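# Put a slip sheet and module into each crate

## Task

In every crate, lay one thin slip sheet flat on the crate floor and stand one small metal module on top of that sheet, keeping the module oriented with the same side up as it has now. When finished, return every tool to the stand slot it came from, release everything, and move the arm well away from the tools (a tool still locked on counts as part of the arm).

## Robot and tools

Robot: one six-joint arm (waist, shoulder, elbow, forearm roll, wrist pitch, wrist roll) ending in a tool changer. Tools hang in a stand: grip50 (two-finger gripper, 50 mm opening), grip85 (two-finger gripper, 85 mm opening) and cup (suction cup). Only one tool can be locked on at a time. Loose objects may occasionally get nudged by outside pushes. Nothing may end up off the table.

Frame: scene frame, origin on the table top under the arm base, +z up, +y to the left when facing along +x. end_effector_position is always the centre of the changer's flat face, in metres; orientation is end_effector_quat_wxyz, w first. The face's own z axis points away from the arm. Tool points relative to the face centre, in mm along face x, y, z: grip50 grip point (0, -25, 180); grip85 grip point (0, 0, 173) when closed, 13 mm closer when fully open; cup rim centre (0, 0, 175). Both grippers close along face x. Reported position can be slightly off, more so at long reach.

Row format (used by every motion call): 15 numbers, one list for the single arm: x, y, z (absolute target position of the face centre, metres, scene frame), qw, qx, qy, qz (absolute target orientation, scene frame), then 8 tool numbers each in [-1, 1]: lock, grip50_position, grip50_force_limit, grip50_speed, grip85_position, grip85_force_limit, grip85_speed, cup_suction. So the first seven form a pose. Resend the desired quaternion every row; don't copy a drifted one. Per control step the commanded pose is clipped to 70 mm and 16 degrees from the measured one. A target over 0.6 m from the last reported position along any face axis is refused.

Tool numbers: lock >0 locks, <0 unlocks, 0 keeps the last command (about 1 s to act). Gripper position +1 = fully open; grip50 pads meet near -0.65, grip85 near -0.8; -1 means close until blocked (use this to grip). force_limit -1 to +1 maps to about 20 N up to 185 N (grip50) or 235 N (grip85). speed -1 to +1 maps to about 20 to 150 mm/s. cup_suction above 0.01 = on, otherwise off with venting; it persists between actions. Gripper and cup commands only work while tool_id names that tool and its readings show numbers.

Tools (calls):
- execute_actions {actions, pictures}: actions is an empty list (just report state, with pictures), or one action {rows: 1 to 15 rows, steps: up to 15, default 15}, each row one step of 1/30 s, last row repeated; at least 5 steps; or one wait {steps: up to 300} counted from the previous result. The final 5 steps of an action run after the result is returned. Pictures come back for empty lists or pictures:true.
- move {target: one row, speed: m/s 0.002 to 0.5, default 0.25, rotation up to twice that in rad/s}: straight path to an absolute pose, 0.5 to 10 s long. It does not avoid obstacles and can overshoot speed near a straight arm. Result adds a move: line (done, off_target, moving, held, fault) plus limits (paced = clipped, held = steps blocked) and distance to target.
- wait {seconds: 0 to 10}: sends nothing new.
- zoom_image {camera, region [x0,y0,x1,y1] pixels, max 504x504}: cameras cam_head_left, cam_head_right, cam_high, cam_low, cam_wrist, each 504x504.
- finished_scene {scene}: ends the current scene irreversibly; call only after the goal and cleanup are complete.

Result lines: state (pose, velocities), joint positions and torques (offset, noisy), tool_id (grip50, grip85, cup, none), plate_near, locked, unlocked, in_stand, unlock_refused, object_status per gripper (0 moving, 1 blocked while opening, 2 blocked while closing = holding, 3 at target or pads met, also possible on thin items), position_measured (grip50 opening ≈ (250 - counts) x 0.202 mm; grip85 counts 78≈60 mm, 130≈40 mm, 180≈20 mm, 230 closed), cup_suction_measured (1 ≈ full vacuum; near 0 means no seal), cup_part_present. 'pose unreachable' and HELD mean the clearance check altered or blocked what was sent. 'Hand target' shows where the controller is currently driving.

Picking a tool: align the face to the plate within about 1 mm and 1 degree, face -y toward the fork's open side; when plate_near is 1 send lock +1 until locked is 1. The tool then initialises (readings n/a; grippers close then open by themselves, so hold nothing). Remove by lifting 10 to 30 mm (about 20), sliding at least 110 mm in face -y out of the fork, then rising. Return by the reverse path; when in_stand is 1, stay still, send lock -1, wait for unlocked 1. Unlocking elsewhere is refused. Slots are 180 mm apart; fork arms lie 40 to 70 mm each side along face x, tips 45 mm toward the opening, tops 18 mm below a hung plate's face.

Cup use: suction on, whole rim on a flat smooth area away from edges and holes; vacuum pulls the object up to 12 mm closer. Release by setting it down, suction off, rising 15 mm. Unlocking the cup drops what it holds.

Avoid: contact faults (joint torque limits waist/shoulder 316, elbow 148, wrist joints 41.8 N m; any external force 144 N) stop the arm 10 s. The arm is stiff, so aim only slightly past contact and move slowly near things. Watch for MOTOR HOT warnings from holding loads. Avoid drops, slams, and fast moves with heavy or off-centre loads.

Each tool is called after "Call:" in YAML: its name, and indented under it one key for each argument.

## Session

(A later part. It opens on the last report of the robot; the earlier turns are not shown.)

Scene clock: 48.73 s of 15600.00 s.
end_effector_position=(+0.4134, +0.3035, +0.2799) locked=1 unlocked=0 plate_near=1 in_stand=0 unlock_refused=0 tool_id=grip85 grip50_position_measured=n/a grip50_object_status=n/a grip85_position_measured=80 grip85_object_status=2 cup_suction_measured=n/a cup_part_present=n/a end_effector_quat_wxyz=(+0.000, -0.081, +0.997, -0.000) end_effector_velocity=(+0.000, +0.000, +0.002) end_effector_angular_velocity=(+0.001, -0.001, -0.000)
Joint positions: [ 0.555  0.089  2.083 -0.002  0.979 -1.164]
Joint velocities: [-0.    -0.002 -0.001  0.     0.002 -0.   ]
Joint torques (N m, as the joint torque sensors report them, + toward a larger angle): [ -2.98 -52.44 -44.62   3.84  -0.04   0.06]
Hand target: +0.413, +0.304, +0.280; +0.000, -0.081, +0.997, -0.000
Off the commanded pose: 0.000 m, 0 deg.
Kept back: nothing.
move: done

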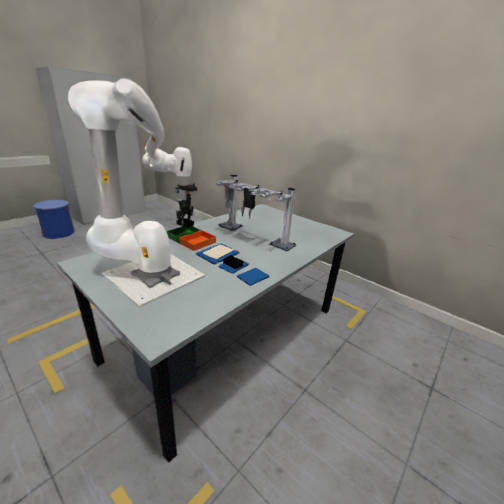

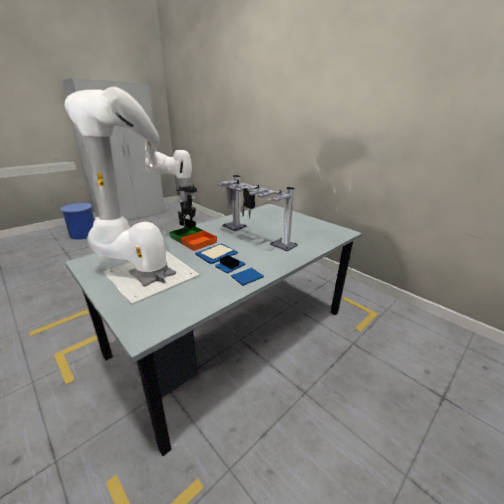

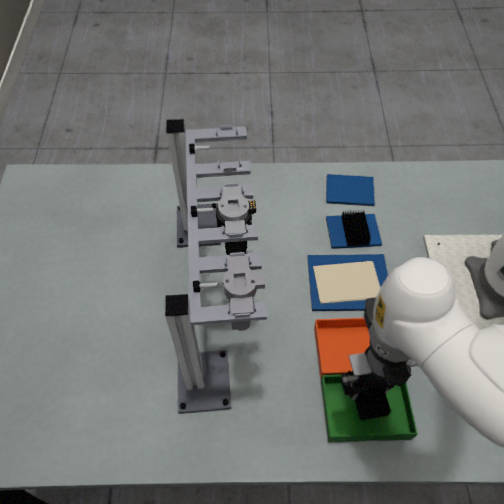

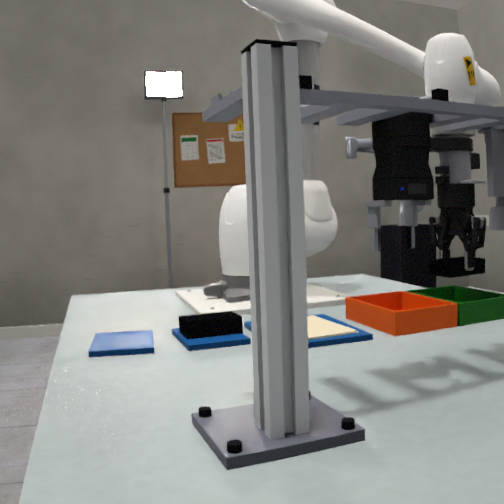

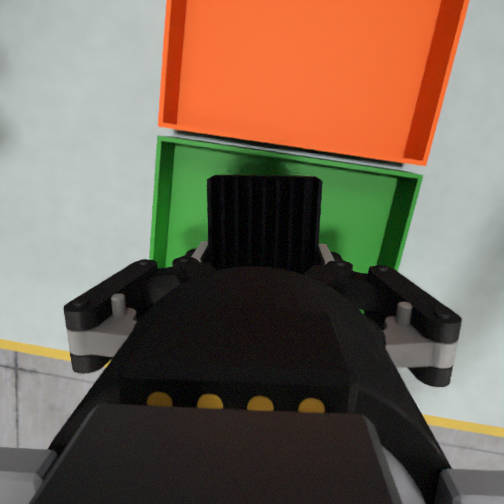

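Call:
move:
  target: [0.368,-0.29,0.27,0,0.0349,0.9994,0,0,1,0,0,-1,-0.5,-0.4,0]
  speed: 0.35

Call:
move:
  target: [0.368,-0.328,0.235,0,0.0349,0.9994,0,0,1,0,0,-1,-0.5,-0.4,0]
  speed: 0.1

Scene clock: 51.23 s of 15600.00 s.
end_effector_position=(+0.3670, -0.2907, +0.2701) locked=1 unlocked=0 plate_near=1 in_stand=0 unlock_refused=0 tool_id=grip85 grip50_position_measured=n/a grip50_object_status=n/a grip85_position_measured=80 grip85_object_status=2 cup_suction_measured=n/a cup_part_present=n/a end_effector_quat_wxyz=(-0.001, +0.035, +0.999, -0.000) end_effector_velocity=(-0.000, -0.001, -0.000) end_effector_angular_velocity=(+0.002, +0.001, -0.001)
Joint positions: [-0.747  0.02   2.169 -0.013  0.954 -2.227]
Joint velocities: [-0.002  0.002 -0.002  0.001  0.002 -0.002]
Joint torques (N m, as the joint torque sensors report them, + toward a larger angle): [ -3.54 -44.54 -43.98   3.87  -0.06   0.15]
Hand target: +0.367, -0.291, +0.270; -0.001, +0.035, +0.999, -0.000
Off the commanded pose: 0.001 m, 0 deg.
Kept back: nothing.
move: done; limits=paced

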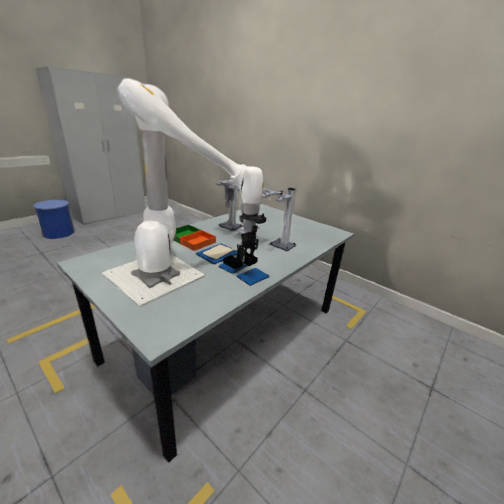

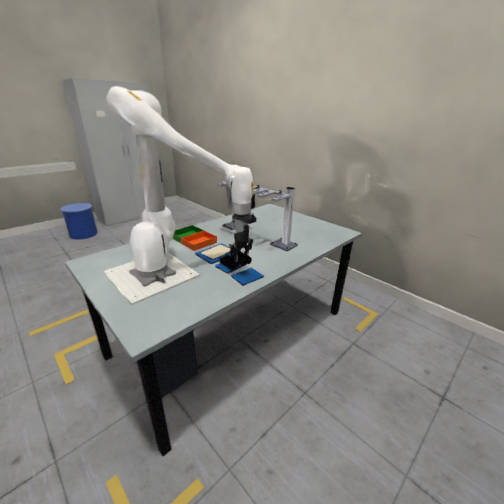

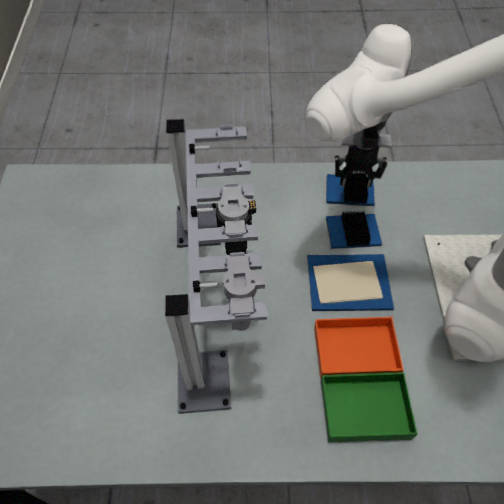

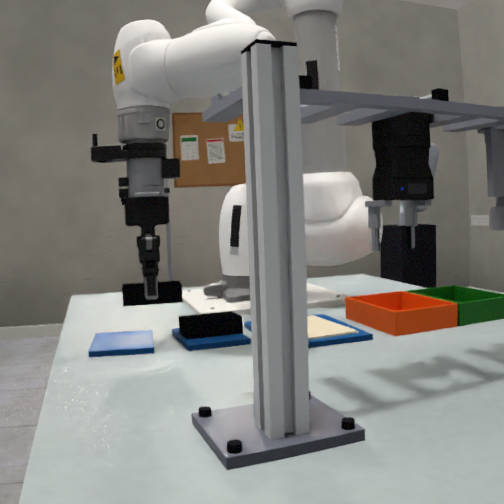

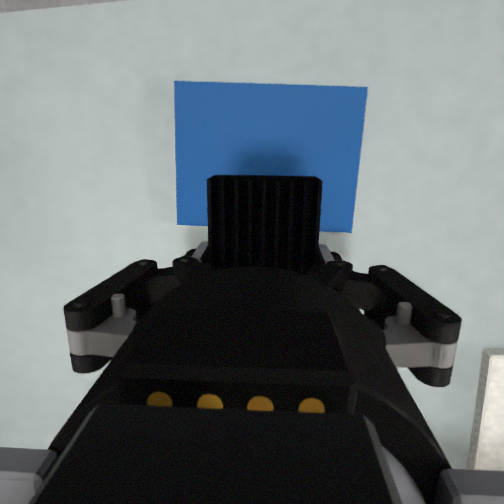

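Scene clock: 52.13 s of 15600.00 s.
end_effector_position=(+0.3679, -0.3279, +0.2350) locked=1 unlocked=0 plate_near=1 in_stand=0 unlock_refused=0 tool_id=grip85 grip50_position_measured=n/a grip50_object_status=n/a grip85_position_measured=80 grip85_object_status=2 cup_suction_measured=n/a cup_part_present=n/a end_effector_quat_wxyz=(-0.000, +0.035, +0.999, +0.000) end_effector_velocity=(-0.000, -0.001, -0.001) end_effector_angular_velocity=(+0.001, +0.001, -0.001)
Joint positions: [-0.803  0.099  2.162 -0.012  0.881 -2.283]
Joint velocities: [-0.001  0.003 -0.     0.    -0.001 -0.   ]
Joint torques (N m, as the joint torque sensors report them, + toward a larger angle): [ -2.35 -51.7  -41.26   3.54   0.     0.03]
Hand target: +0.368, -0.328, +0.235; -0.000, +0.035, +0.999, +0.000
Off the commanded pose: 0.000 m, 0 deg.
Kept back: nothing.
move: done

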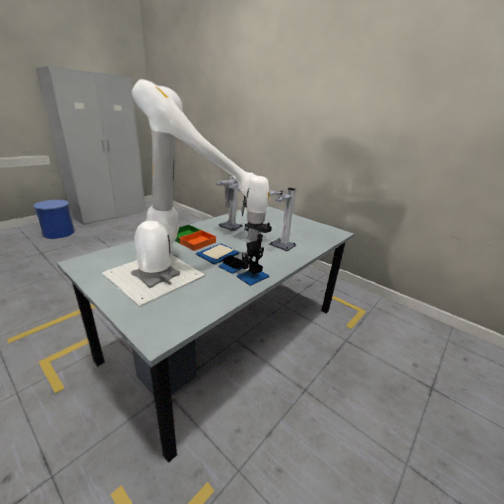

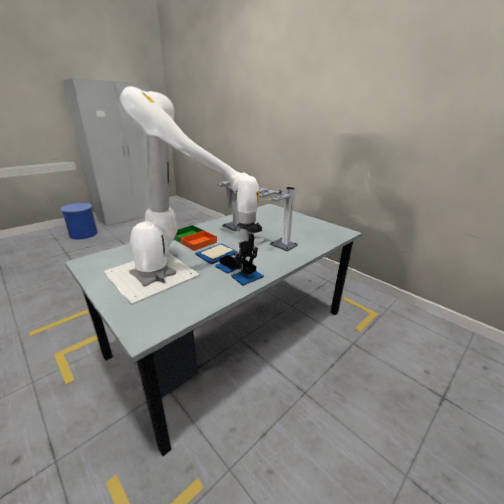

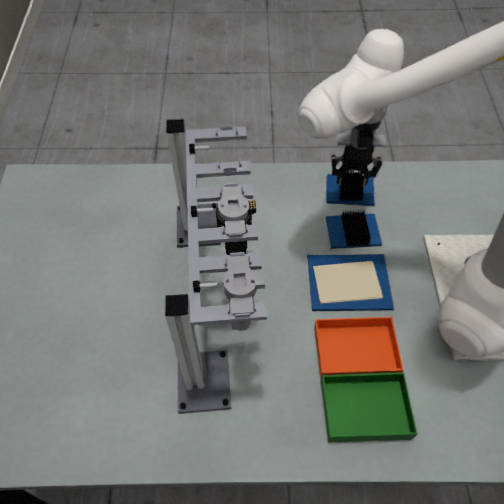

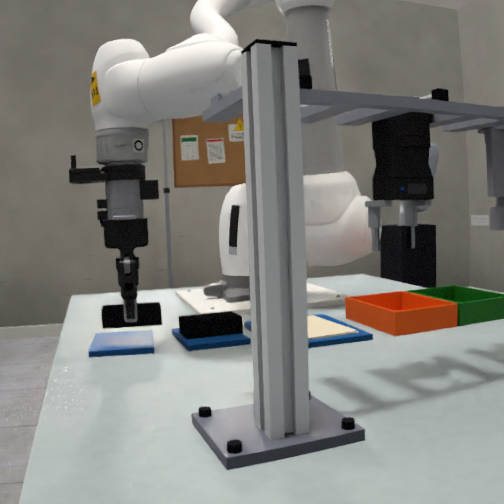

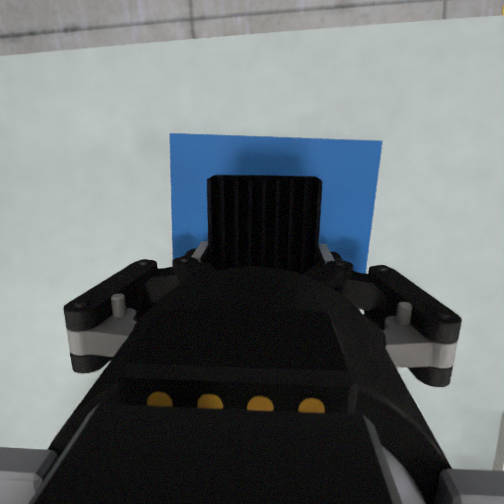

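Call:
move:
  target: [0.360,-0.344,0.215,0,0.0349,0.9994,0,0,1,0,0,-1,-0.5,-0.4,0]
  speed: 0.06

Call:
move:
  target: [0.360,-0.344,0.2065,0,0.0349,0.9994,0,0,1,0,0,-1,-0.5,-0.4,0]
  speed: 0.015

Scene clock: 53.37 s of 15600.00 s.
end_effector_position=(+0.3600, -0.3439, +0.2150) locked=1 unlocked=0 plate_near=1 in_stand=0 unlock_refused=0 tool_id=grip85 grip50_position_measured=n/a grip50_object_status=n/a grip85_position_measured=80 grip85_object_status=2 cup_suction_measured=n/a cup_part_present=n/a end_effector_quat_wxyz=(-0.000, +0.035, +0.999, -0.000) end_effector_velocity=(-0.000, -0.001, -0.001) end_effector_angular_velocity=(-0.001, -0.001, +0.000)
Joint positions: [-0.837  0.131  2.171 -0.013  0.839 -2.317]
Joint velocities: [-0.001  0.001  0.     0.    -0.003 -0.001]
Joint torques (N m, as the joint torque sensors report them, + toward a larger angle): [ -2.16 -54.3  -39.83   3.5    0.21   0.02]
Hand target: +0.360, -0.344, +0.215; -0.000, +0.035, +0.999, +0.000
Off the commanded pose: 0.000 m, 0 deg.
Kept back: nothing.
move: done

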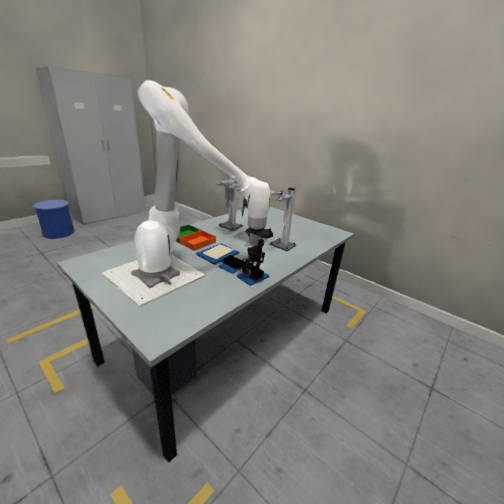

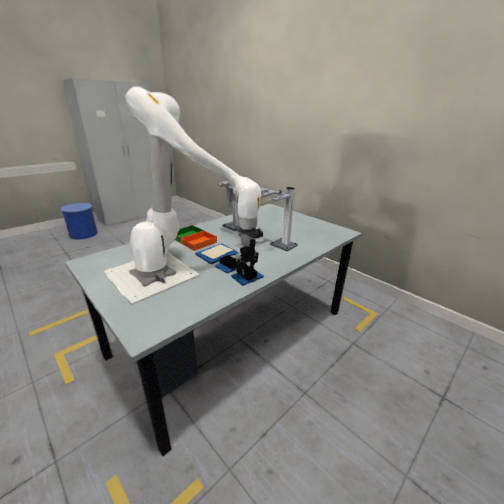

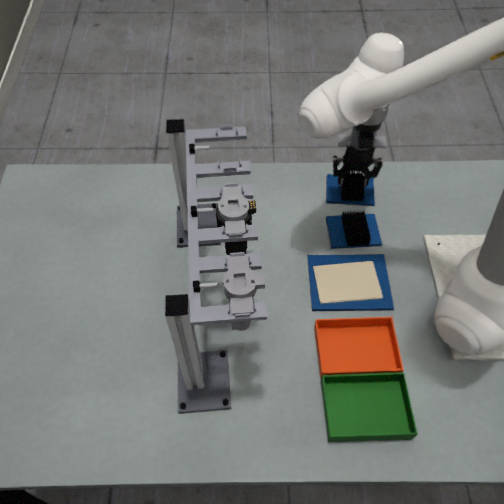

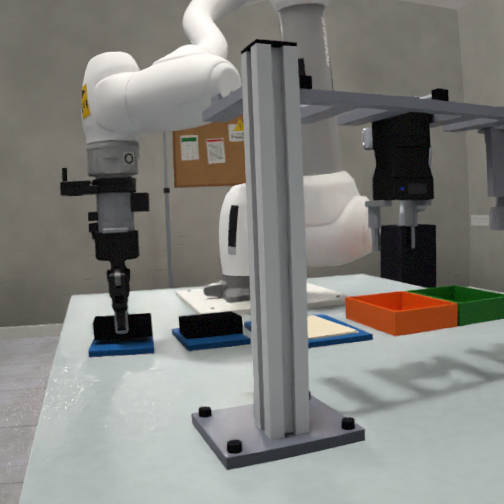

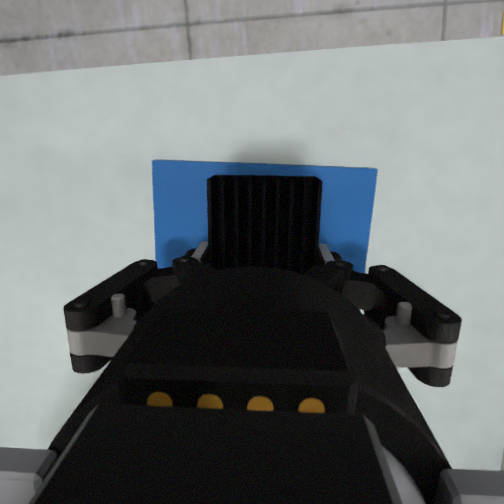

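Scene clock: 54.17 s of 15600.00 s.
end_effector_position=(+0.3600, -0.3440, +0.2066) locked=1 unlocked=0 plate_near=1 in_stand=0 unlock_refused=0 tool_id=grip85 grip50_position_measured=n/a grip50_object_status=n/a grip85_position_measured=80 grip85_object_status=2 cup_suction_measured=n/a cup_part_present=n/a end_effector_quat_wxyz=(+0.000, +0.035, +0.999, +0.000) end_effector_velocity=(-0.000, -0.000, -0.001) end_effector_angular_velocity=(-0.001, -0.001, -0.001)
Joint positions: [-0.837  0.143  2.178 -0.013  0.821 -2.317]
Joint velocities: [-0.     0.     0.001  0.    -0.003  0.   ]
Joint torques (N m, as the joint torque sensors report them, + toward a larger angle): [ -2.47 -53.89 -39.04   3.51  -0.24   0.02]
Hand target: +0.360, -0.344, +0.206; +0.000, +0.035, +0.999, +0.000
Off the commanded pose: 0.000 m, 0 deg.
Kept back: nothing.
move: done

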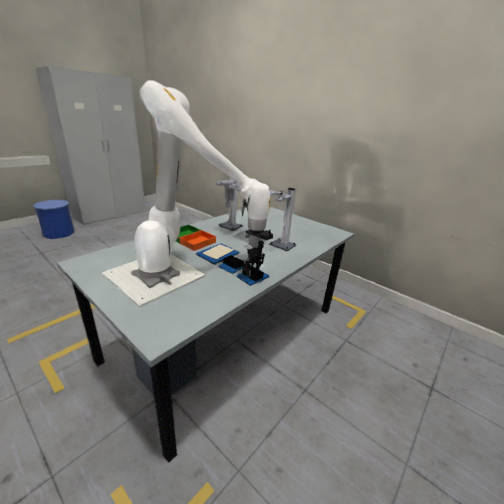

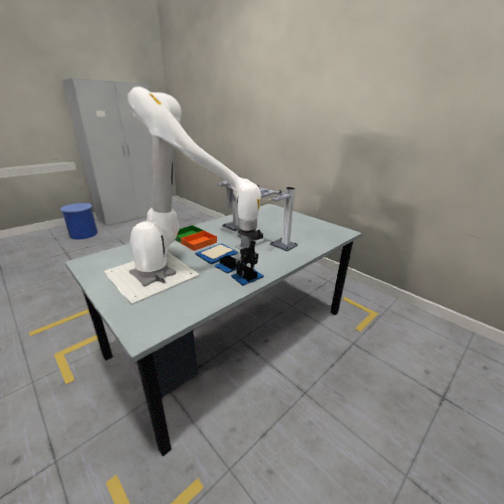

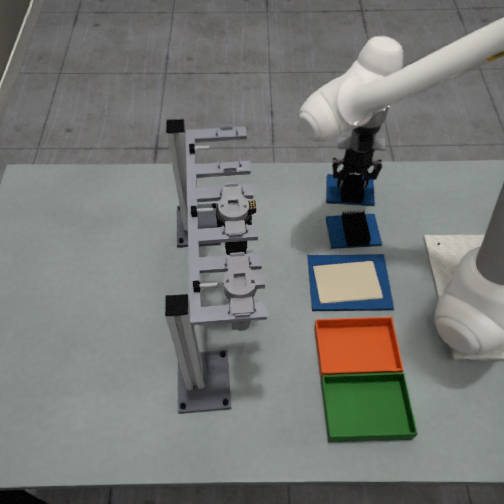

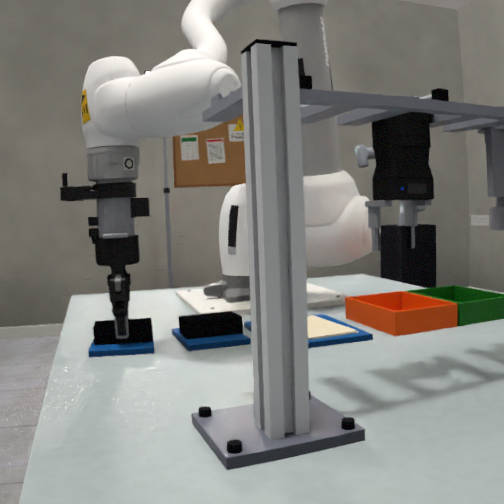

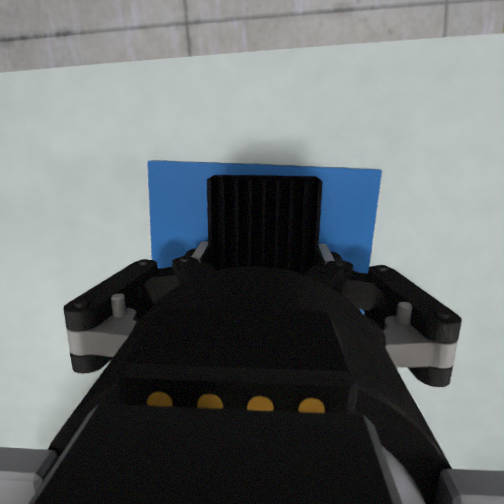

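Call:
execute_actions:
  actions:
    - {"rows":[[0.360,-0.344,0.2058,0,0.0349,0.9994,0,0,1,0,0,-1,-0.5,-0.4,0],[0.360,-0.344,0.2058,0,0.0349,0.9994,0,0,1,0,0,-1,-0.5,-0.4,0],[0.360,-0.344,0.2058,0,0.0349,0.9994,0,0,1,0,0,-1,-0.5,-0.4,0],[0.360,-0.344,0.2058,0,0.0349,0.9994,0,0,1,0,0,-1,-0.5,-0.4,0],[0.360,-0.344,0.2058,0,0.0349,0.9994,0,0,1,0,0,0.9,-0.5,0.2,0]],"steps":15}

Call:
move:
  target: [0.360,-0.344,0.27,0,0.0349,0.9994,0,0,1,0,0,0.9,-0.5,0.2,0]
  speed: 0.15

Scene clock: 54.80 s of 15600.00 s.
end_effector_position=(+0.3599, -0.3440, +0.2057) locked=1 unlocked=0 plate_near=1 in_stand=0 unlock_refused=0 tool_id=grip85 grip50_position_measured=n/a grip50_object_status=n/a grip85_position_measured=49 grip85_object_status=0 cup_suction_measured=n/a cup_part_present=n/a end_effector_quat_wxyz=(-0.000, +0.035, +0.999, +0.000) end_effector_velocity=(+0.000, -0.000, +0.001) end_effector_angular_velocity=(-0.002, -0.001, +0.000)
Joint positions: [-0.837  0.144  2.179 -0.013  0.819 -2.317]
Joint velocities: [ 0.    -0.002 -0.001 -0.     0.    -0.   ]
Joint torques (N m, as the joint torque sensors report them, + toward a larger angle): [ -1.62 -54.16 -38.9    3.49   0.07  -0.05]
Steps of this call (steps 1 to 9: nothing new was sent; steps 10 to 19: the first 10 steps of this action). Readings (end_effector_position | what the end effector reports):
10: (+0.3600, -0.3440, +0.2065) | locked=1 unlocked=0 plate_near=1 in_stand=0 unlock_refused=0 tool_id=grip85 grip50_position_measured=n/a grip50_object_status=n/a grip85_position_measured=80 grip85_object_status=2 cup_suction_measured=n/a cup_part_present=n/a
11: (+0.3600, -0.3440, +0.2063) | locked=1 unlocked=0 plate_near=1 in_stand=0 unlock_refused=0 tool_id=grip85 grip50_position_measured=n/a grip50_object_status=n/a grip85_position_measured=80 grip85_object_status=2 cup_suction_measured=n/a cup_part_present=n/a
13: (+0.3600, -0.3440, +0.2062) | locked=1 unlocked=0 plate_near=1 in_stand=0 unlock_refused=0 tool_id=grip85 grip50_position_measured=n/a grip50_object_status=n/a grip85_position_measured=80 grip85_object_status=2 cup_suction_measured=n/a cup_part_present=n/a
17: (+0.3599, -0.3440, +0.2057) | locked=1 unlocked=0 plate_near=1 in_stand=0 unlock_refused=0 tool_id=grip85 grip50_position_measured=n/a grip50_object_status=n/a grip85_position_measured=65 grip85_object_status=0 cup_suction_measured=n/a cup_part_present=n/a
19: the state above

Scene clock: 56.10 s of 15600.00 s.
end_effector_position=(+0.3600, -0.3441, +0.2699) locked=1 unlocked=0 plate_near=1 in_stand=0 unlock_refused=0 tool_id=grip85 grip50_position_measured=n/a grip50_object_status=n/a grip85_position_measured=16 grip85_object_status=3 cup_suction_measured=n/a cup_part_present=n/a end_effector_quat_wxyz=(-0.000, +0.035, +0.999, -0.000) end_effector_velocity=(+0.000, +0.000, +0.001) end_effector_angular_velocity=(+0.000, +0.000, +0.000)
Joint positions: [-0.836  0.066  2.12  -0.012  0.956 -2.317]
Joint velocities: [ 0.    -0.001 -0.001  0.     0.003 -0.   ]
Joint torques (N m, as the joint torque sensors report them, + toward a larger angle): [ -2.57 -48.26 -41.95   3.8   -0.12   0.04]
Hand target: +0.360, -0.344, +0.270; -0.000, +0.035, +0.999, -0.000
Off your previous action's commanded pose: 0.000 m, 0 deg at its last step (step 5 of this call).
Off the commanded pose: 0.000 m, 0 deg.
Kept back: nothing.
move: done

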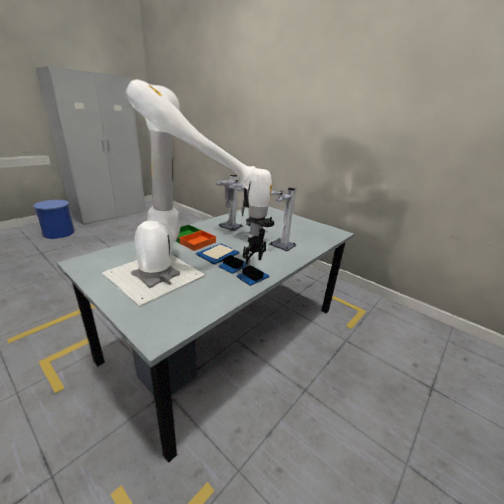

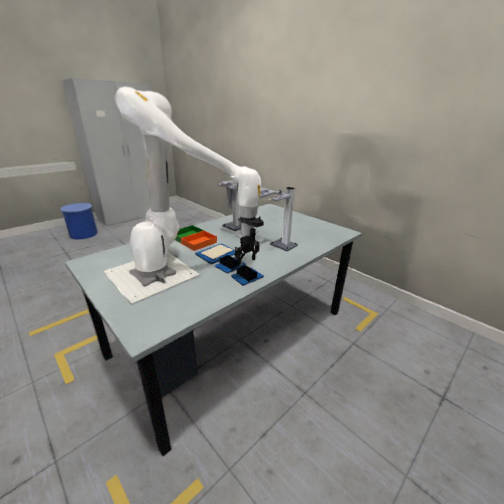

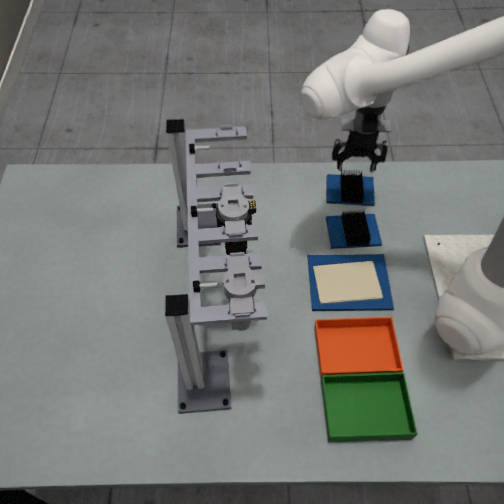

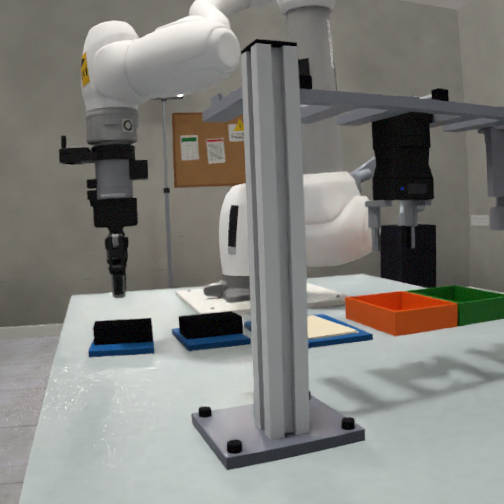

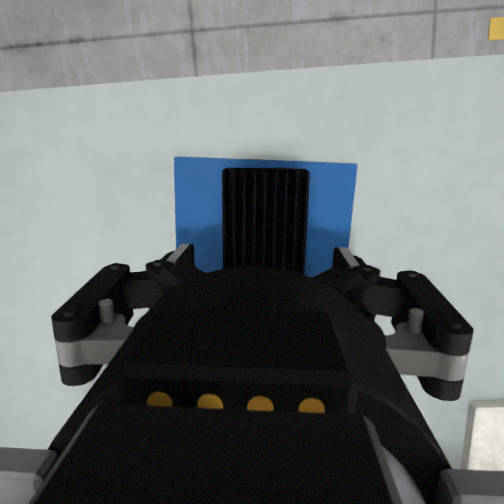

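Call:
move:
  target: [0.5793,-0.1860,0.381,0,0.6794,0.7337,0,0,1,0,0,0.9,-0.5,0.2,0]
  speed: 0.35

Call:
move:
  target: [0.7089,-0.1760,0.381,0,0.6794,0.7337,0,0,1,0,0,0.9,-0.5,0.2,0]
  speed: 0.12

Scene clock: 58.93 s of 15600.00 s.
end_effector_position=(+0.5798, -0.1862, +0.3808) locked=1 unlocked=0 plate_near=1 in_stand=0 unlock_refused=0 tool_id=grip85 grip50_position_measured=n/a grip50_object_status=n/a grip85_position_measured=16 grip85_object_status=3 cup_suction_measured=n/a cup_part_present=n/a end_effector_quat_wxyz=(+0.000, +0.679, +0.734, +0.000) end_effector_velocity=(+0.001, +0.000, -0.001) end_effector_angular_velocity=(-0.000, +0.002, -0.004)
Joint positions: [-0.372  0.149  1.805 -0.009  1.192 -0.433]
Joint velocities: [ 0.001  0.003 -0.001 -0.001  0.001  0.006]
Joint torques (N m, as the joint torque sensors report them, + toward a larger angle): [ -4.74 -63.72 -48.86   3.95  -0.14  -0.17]
Hand target: +0.580, -0.186, +0.381; +0.000, +0.680, +0.734, +0.000
Off the commanded pose: 0.001 m, 0 deg.
Kept back: nothing.
move: done

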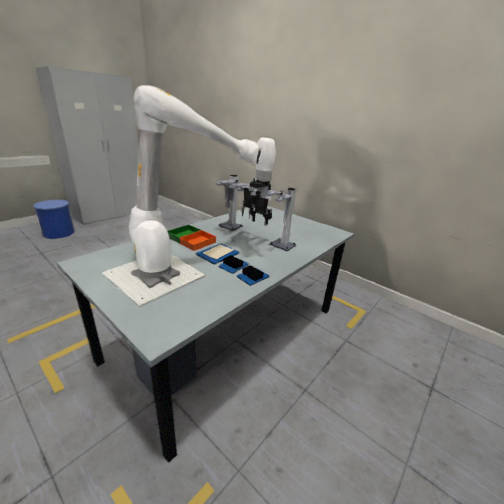

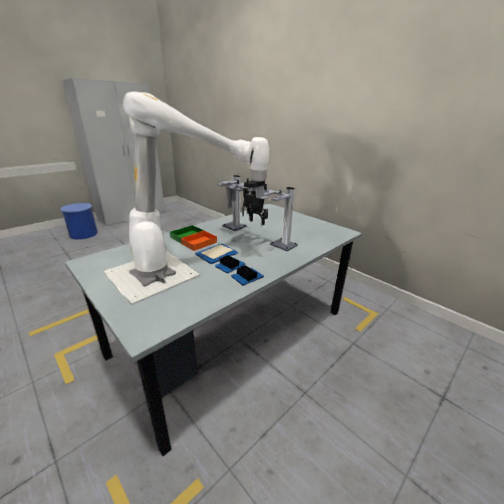

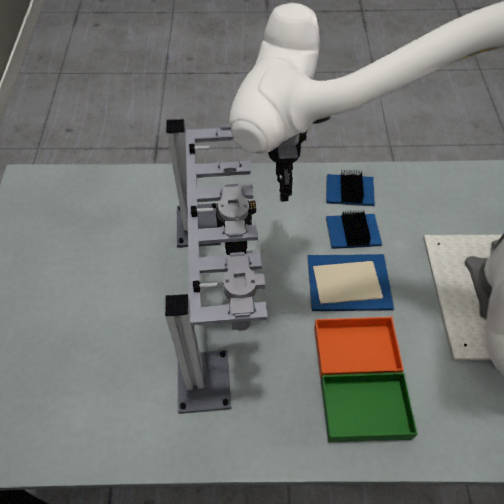

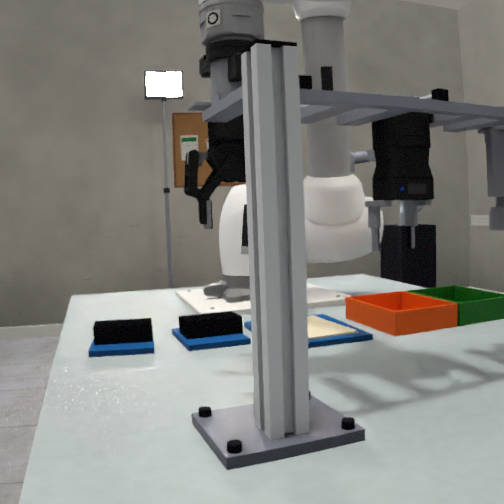

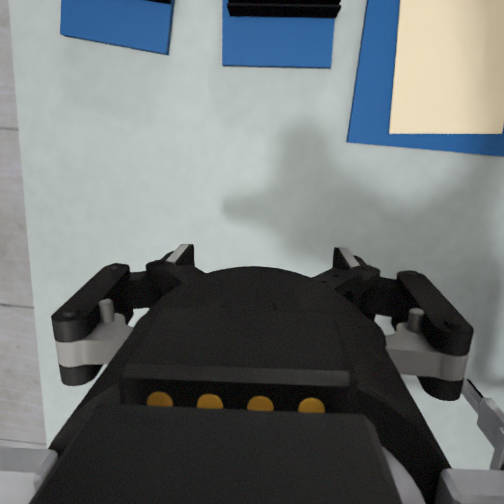

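Scene clock: 60.40 s of 15600.00 s.
end_effector_position=(+0.7089, -0.1761, +0.3808) locked=1 unlocked=0 plate_near=1 in_stand=0 unlock_refused=0 tool_id=grip85 grip50_position_measured=n/a grip50_object_status=n/a grip85_position_measured=16 grip85_object_status=3 cup_suction_measured=n/a cup_part_present=n/a end_effector_quat_wxyz=(+0.000, +0.679, +0.734, +0.000) end_effector_velocity=(+0.001, +0.000, +0.001) end_effector_angular_velocity=(-0.001, -0.002, +0.000)
Joint positions: [-0.297  0.335  1.567 -0.009  1.244 -0.358]
Joint velocities: [ 0.001  0.    -0.002 -0.    -0.     0.   ]
Joint torques (N m, as the joint torque sensors report them, + toward a larger angle): [ -1.73 -87.68 -49.17   4.36   0.11  -0.01]
Hand target: +0.709, -0.176, +0.381; +0.000, +0.679, +0.734, +0.000
Off the commanded pose: 0.000 m, 0 deg.
Kept back: nothing.
move: done

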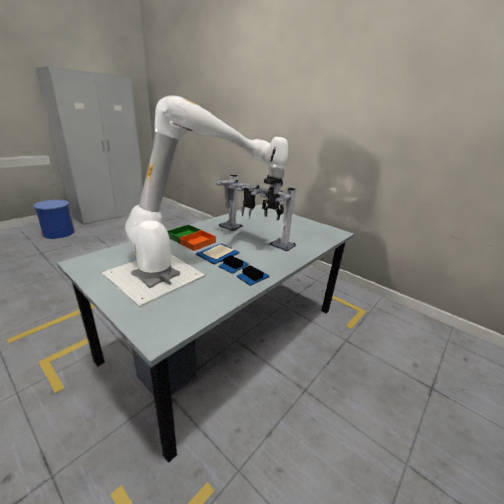

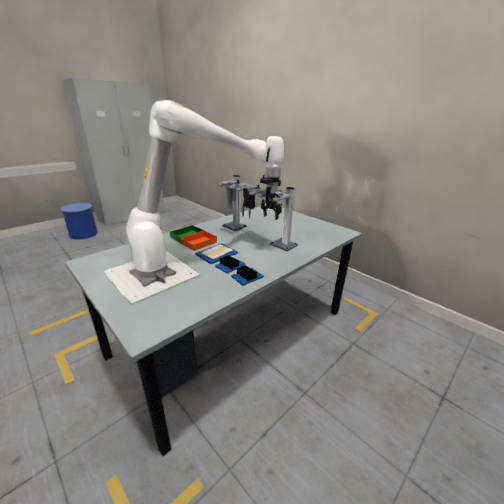

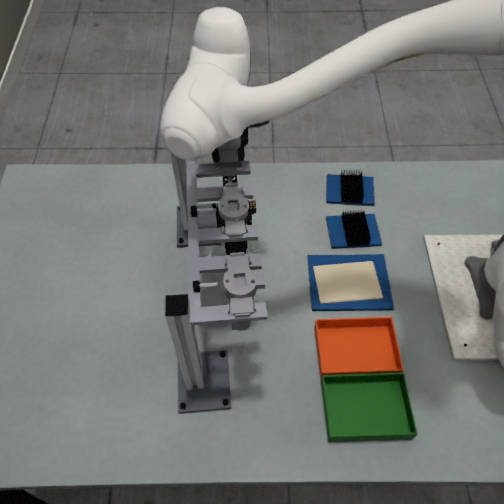

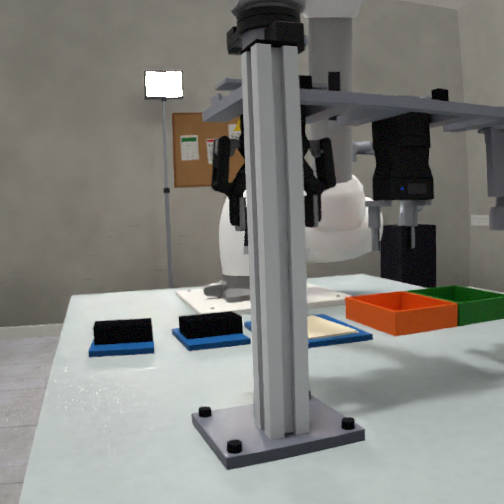

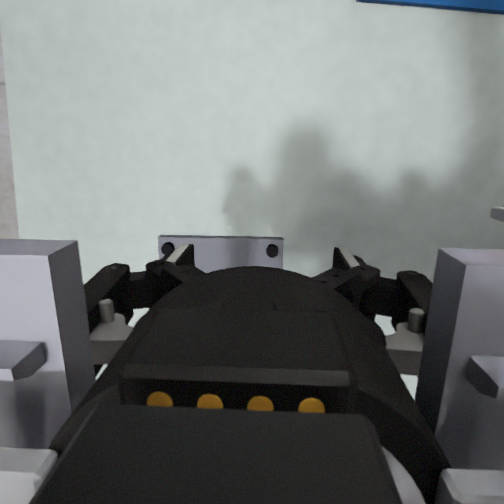

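Call:
move:
  target: [0.7089,-0.1760,0.3612,0,0.6794,0.7337,0,0,1,0,0,0.9,-0.5,0.2,0]
  speed: 0.03

Scene clock: 61.53 s of 15600.00 s.
end_effector_position=(+0.7089, -0.1760, +0.3613) locked=1 unlocked=0 plate_near=1 in_stand=1 unlock_refused=0 tool_id=grip85 grip50_position_measured=n/a grip50_object_status=n/a grip85_position_measured=16 grip85_object_status=3 cup_suction_measured=n/a cup_part_present=n/a end_effector_quat_wxyz=(+0.000, +0.679, +0.734, +0.000) end_effector_velocity=(+0.000, -0.000, -0.002) end_effector_angular_velocity=(-0.000, -0.002, -0.000)
Joint positions: [-0.297  0.346  1.59  -0.009  1.211 -0.358]
Joint velocities: [-0.     0.001  0.001  0.    -0.004  0.   ]
Joint torques (N m, as the joint torque sensors report them, + toward a larger angle): [ -3.21 -85.61 -49.51   4.27  -0.05  -0.02]
Hand target: +0.709, -0.176, +0.361; -0.000, +0.679, +0.734, +0.000
Off the commanded pose: 0.000 m, 0 deg.
Kept back: nothing.
move: done

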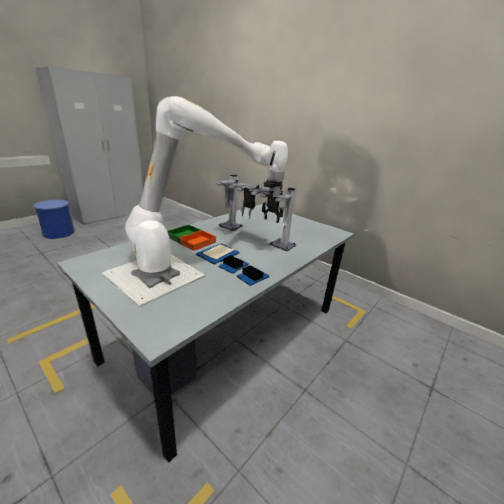

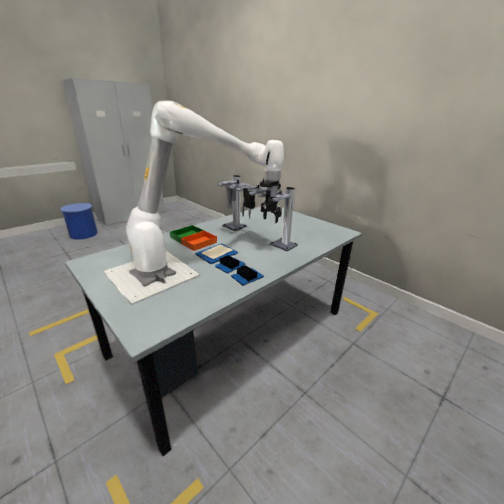

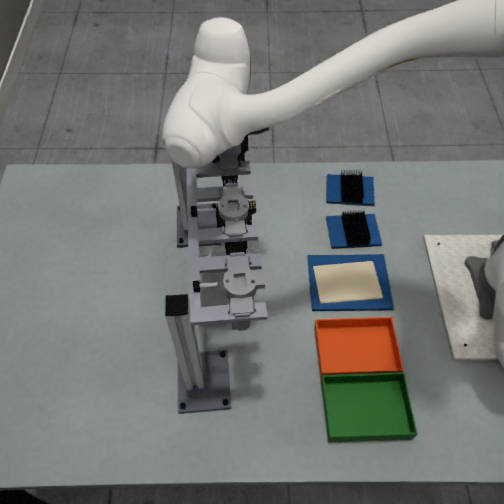

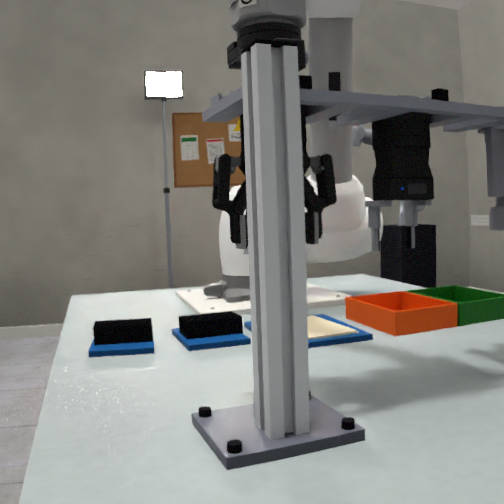

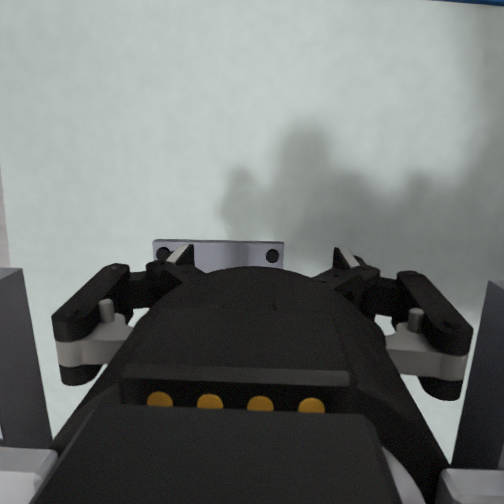

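Call:
execute_actions:
  actions:
    - {"rows":[[0.7089,-0.1760,0.3612,0,0.6794,0.7337,0,-1,1,0,0,0.9,-0.5,0.2,0]],"steps":15}

Call:
execute_actions:
  actions:
    - {"rows":[[0.7089,-0.1760,0.3612,0,0.6794,0.7337,0,-1,1,0,0,0.9,-0.5,0.2,0]],"steps":15}

Call:
execute_actions:
  actions:
    - {"rows":[[0.7089,-0.1760,0.3612,0,0.6794,0.7337,0,-1,1,0,0,0.9,-0.5,0.2,0]],"steps":12}

Scene clock: 62.17 s of 15600.00 s.
end_effector_position=(+0.7089, -0.1760, +0.3611) locked=0 unlocked=0 plate_near=1 in_stand=1 unlock_refused=0 tool_id=none grip50_position_measured=n/a grip50_object_status=n/a grip85_position_measured=n/a grip85_object_status=n/a cup_suction_measured=n/a cup_part_present=n/a end_effector_quat_wxyz=(-0.000, +0.679, +0.734, -0.000) end_effector_velocity=(+0.000, -0.000, +0.001) end_effector_angular_velocity=(+0.000, +0.000, -0.000)
Joint positions: [-0.297  0.346  1.59  -0.009  1.211 -0.358]
Joint velocities: [-0.    -0.001 -0.001  0.     0.002  0.   ]
Joint torques (N m, as the joint torque sensors report them, + toward a larger angle): [ -1.88 -85.83 -47.93   4.21   0.12  -0.03]
Steps of this call (steps 1 to 9: nothing new was sent; steps 10 to 19: the first 10 steps of this action). Readings (end_effector_position | what the end effector reports):
10: (+0.7088, -0.1760, +0.3611) | locked=1 unlocked=0 plate_near=1 in_stand=1 unlock_refused=0 tool_id=grip85 grip50_position_measured=n/a grip50_object_status=n/a grip85_position_measured=16 grip85_object_status=3 cup_suction_measured=n/a cup_part_present=n/a
11: (+0.7088, -0.1760, +0.3610) | locked=1 unlocked=0 plate_near=1 in_stand=1 unlock_refused=0 tool_id=grip85 grip50_position_measured=n/a grip50_object_status=n/a grip85_position_measured=16 grip85_object_status=3 cup_suction_measured=n/a cup_part_present=n/a
13: (+0.7088, -0.1760, +0.3610) | locked=1 unlocked=0 plate_near=1 in_stand=1 unlock_refused=0 tool_id=grip85 grip50_position_measured=n/a grip50_object_status=n/a grip85_position_measured=16 grip85_object_status=3 cup_suction_measured=n/a cup_part_present=n/a
17: (+0.7089, -0.1760, +0.3611) | locked=0 unlocked=0 plate_near=1 in_stand=1 unlock_refused=0 tool_id=none grip50_position_measured=n/a grip50_object_status=n/a grip85_position_measured=n/a grip85_object_status=n/a cup_suction_measured=n/a cup_part_present=n/a
19: the state above

Scene clock: 62.67 s of 15600.00 s.
end_effector_position=(+0.7089, -0.1760, +0.3612) locked=0 unlocked=1 plate_near=0 in_stand=1 unlock_refused=0 tool_id=none grip50_position_measured=n/a grip50_object_status=n/a grip85_position_measured=n/a grip85_object_status=n/a cup_suction_measured=n/a cup_part_present=n/a end_effector_quat_wxyz=(+0.000, +0.679, +0.734, -0.000) end_effector_velocity=(+0.000, -0.000, +0.000) end_effector_angular_velocity=(-0.000, -0.001, -0.000)
Joint positions: [-0.297  0.346  1.59  -0.009  1.211 -0.358]
Joint velocities: [ 0.    -0.    -0.     0.    -0.001  0.   ]
Joint torques (N m, as the joint torque sensors report them, + toward a larger angle): [ -3.39 -76.96 -42.06   4.28   0.05  -0.07]
Off your previous action's commanded pose: 0.000 m, 0 deg at its last step (step 5 of this call).
Steps of this call (steps 1 to 5: the last 5 steps of your previous action; steps 6 to 15: the first 10 steps of this action). Readings (end_effector_position | what the end effector reports):
6: (+0.7090, -0.1760, +0.3613) | locked=0 unlocked=0 plate_near=0 in_stand=1 unlock_refused=0 tool_id=none grip50_position_measured=n/a grip50_object_status=n/a grip85_position_measured=n/a grip85_object_status=n/a cup_suction_measured=n/a cup_part_present=n/a
7: (+0.7090, -0.1760, +0.3613) | locked=0 unlocked=0 plate_near=0 in_stand=1 unlock_refused=0 tool_id=none grip50_position_measured=n/a grip50_object_status=n/a grip85_position_measured=n/a grip85_object_status=n/a cup_suction_measured=n/a cup_part_present=n/a
9: (+0.7089, -0.1760, +0.3613) | locked=0 unlocked=0 plate_near=0 in_stand=1 unlock_refused=0 tool_id=none grip50_position_measured=n/a grip50_object_status=n/a grip85_position_measured=n/a grip85_object_status=n/a cup_suction_measured=n/a cup_part_present=n/a
13: (+0.7089, -0.1760, +0.3612) | locked=0 unlocked=0 plate_near=0 in_stand=1 unlock_refused=0 tool_id=none grip50_position_measured=n/a grip50_object_status=n/a grip85_position_measured=n/a grip85_object_status=n/a cup_suction_measured=n/a cup_part_present=n/a
15: the state above

Scene clock: 63.07 s of 15600.00 s.
end_effector_position=(+0.7089, -0.1760, +0.3612) locked=0 unlocked=1 plate_near=0 in_stand=1 unlock_refused=0 tool_id=none grip50_position_measured=n/a grip50_object_status=n/a grip85_position_measured=n/a grip85_object_status=n/a cup_suction_measured=n/a cup_part_present=n/a end_effector_quat_wxyz=(+0.000, +0.679, +0.734, +0.000) end_effector_velocity=(-0.000, +0.000, -0.000) end_effector_angular_velocity=(+0.000, +0.002, +0.000)
Joint positions: [-0.297  0.346  1.59  -0.009  1.211 -0.358]
Joint velocities: [ 0.     0.     0.001 -0.     0.001  0.   ]
Joint torques (N m, as the joint torque sensors report them, + toward a larger angle): [ -2.92 -76.89 -42.27   4.34   0.02  -0.09]
Off your previous action's commanded pose: 0.000 m, 0 deg at its last step (step 5 of this call).
Steps of this call (steps 1 to 5: the last 5 steps of your previous action; steps 6 to 12: the first 7 steps of this action). Readings (end_effector_position | what the end effector reports):
6: (+0.7089, -0.1760, +0.3612) | locked=0 unlocked=1 plate_near=0 in_stand=1 unlock_refused=0 tool_id=none grip50_position_measured=n/a grip50_object_status=n/a grip85_position_measured=n/a grip85_object_status=n/a cup_suction_measured=n/a cup_part_present=n/a
7: (+0.7089, -0.1760, +0.3612) | locked=0 unlocked=1 plate_near=0 in_stand=1 unlock_refused=0 tool_id=none grip50_position_measured=n/a grip50_object_status=n/a grip85_position_measured=n/a grip85_object_status=n/a cup_suction_measured=n/a cup_part_present=n/a
9: (+0.7089, -0.1760, +0.3612) | locked=0 unlocked=1 plate_near=0 in_stand=1 unlock_refused=0 tool_id=none grip50_position_measured=n/a grip50_object_status=n/a grip85_position_measured=n/a grip85_object_status=n/a cup_suction_measured=n/a cup_part_present=n/a
12: the state above


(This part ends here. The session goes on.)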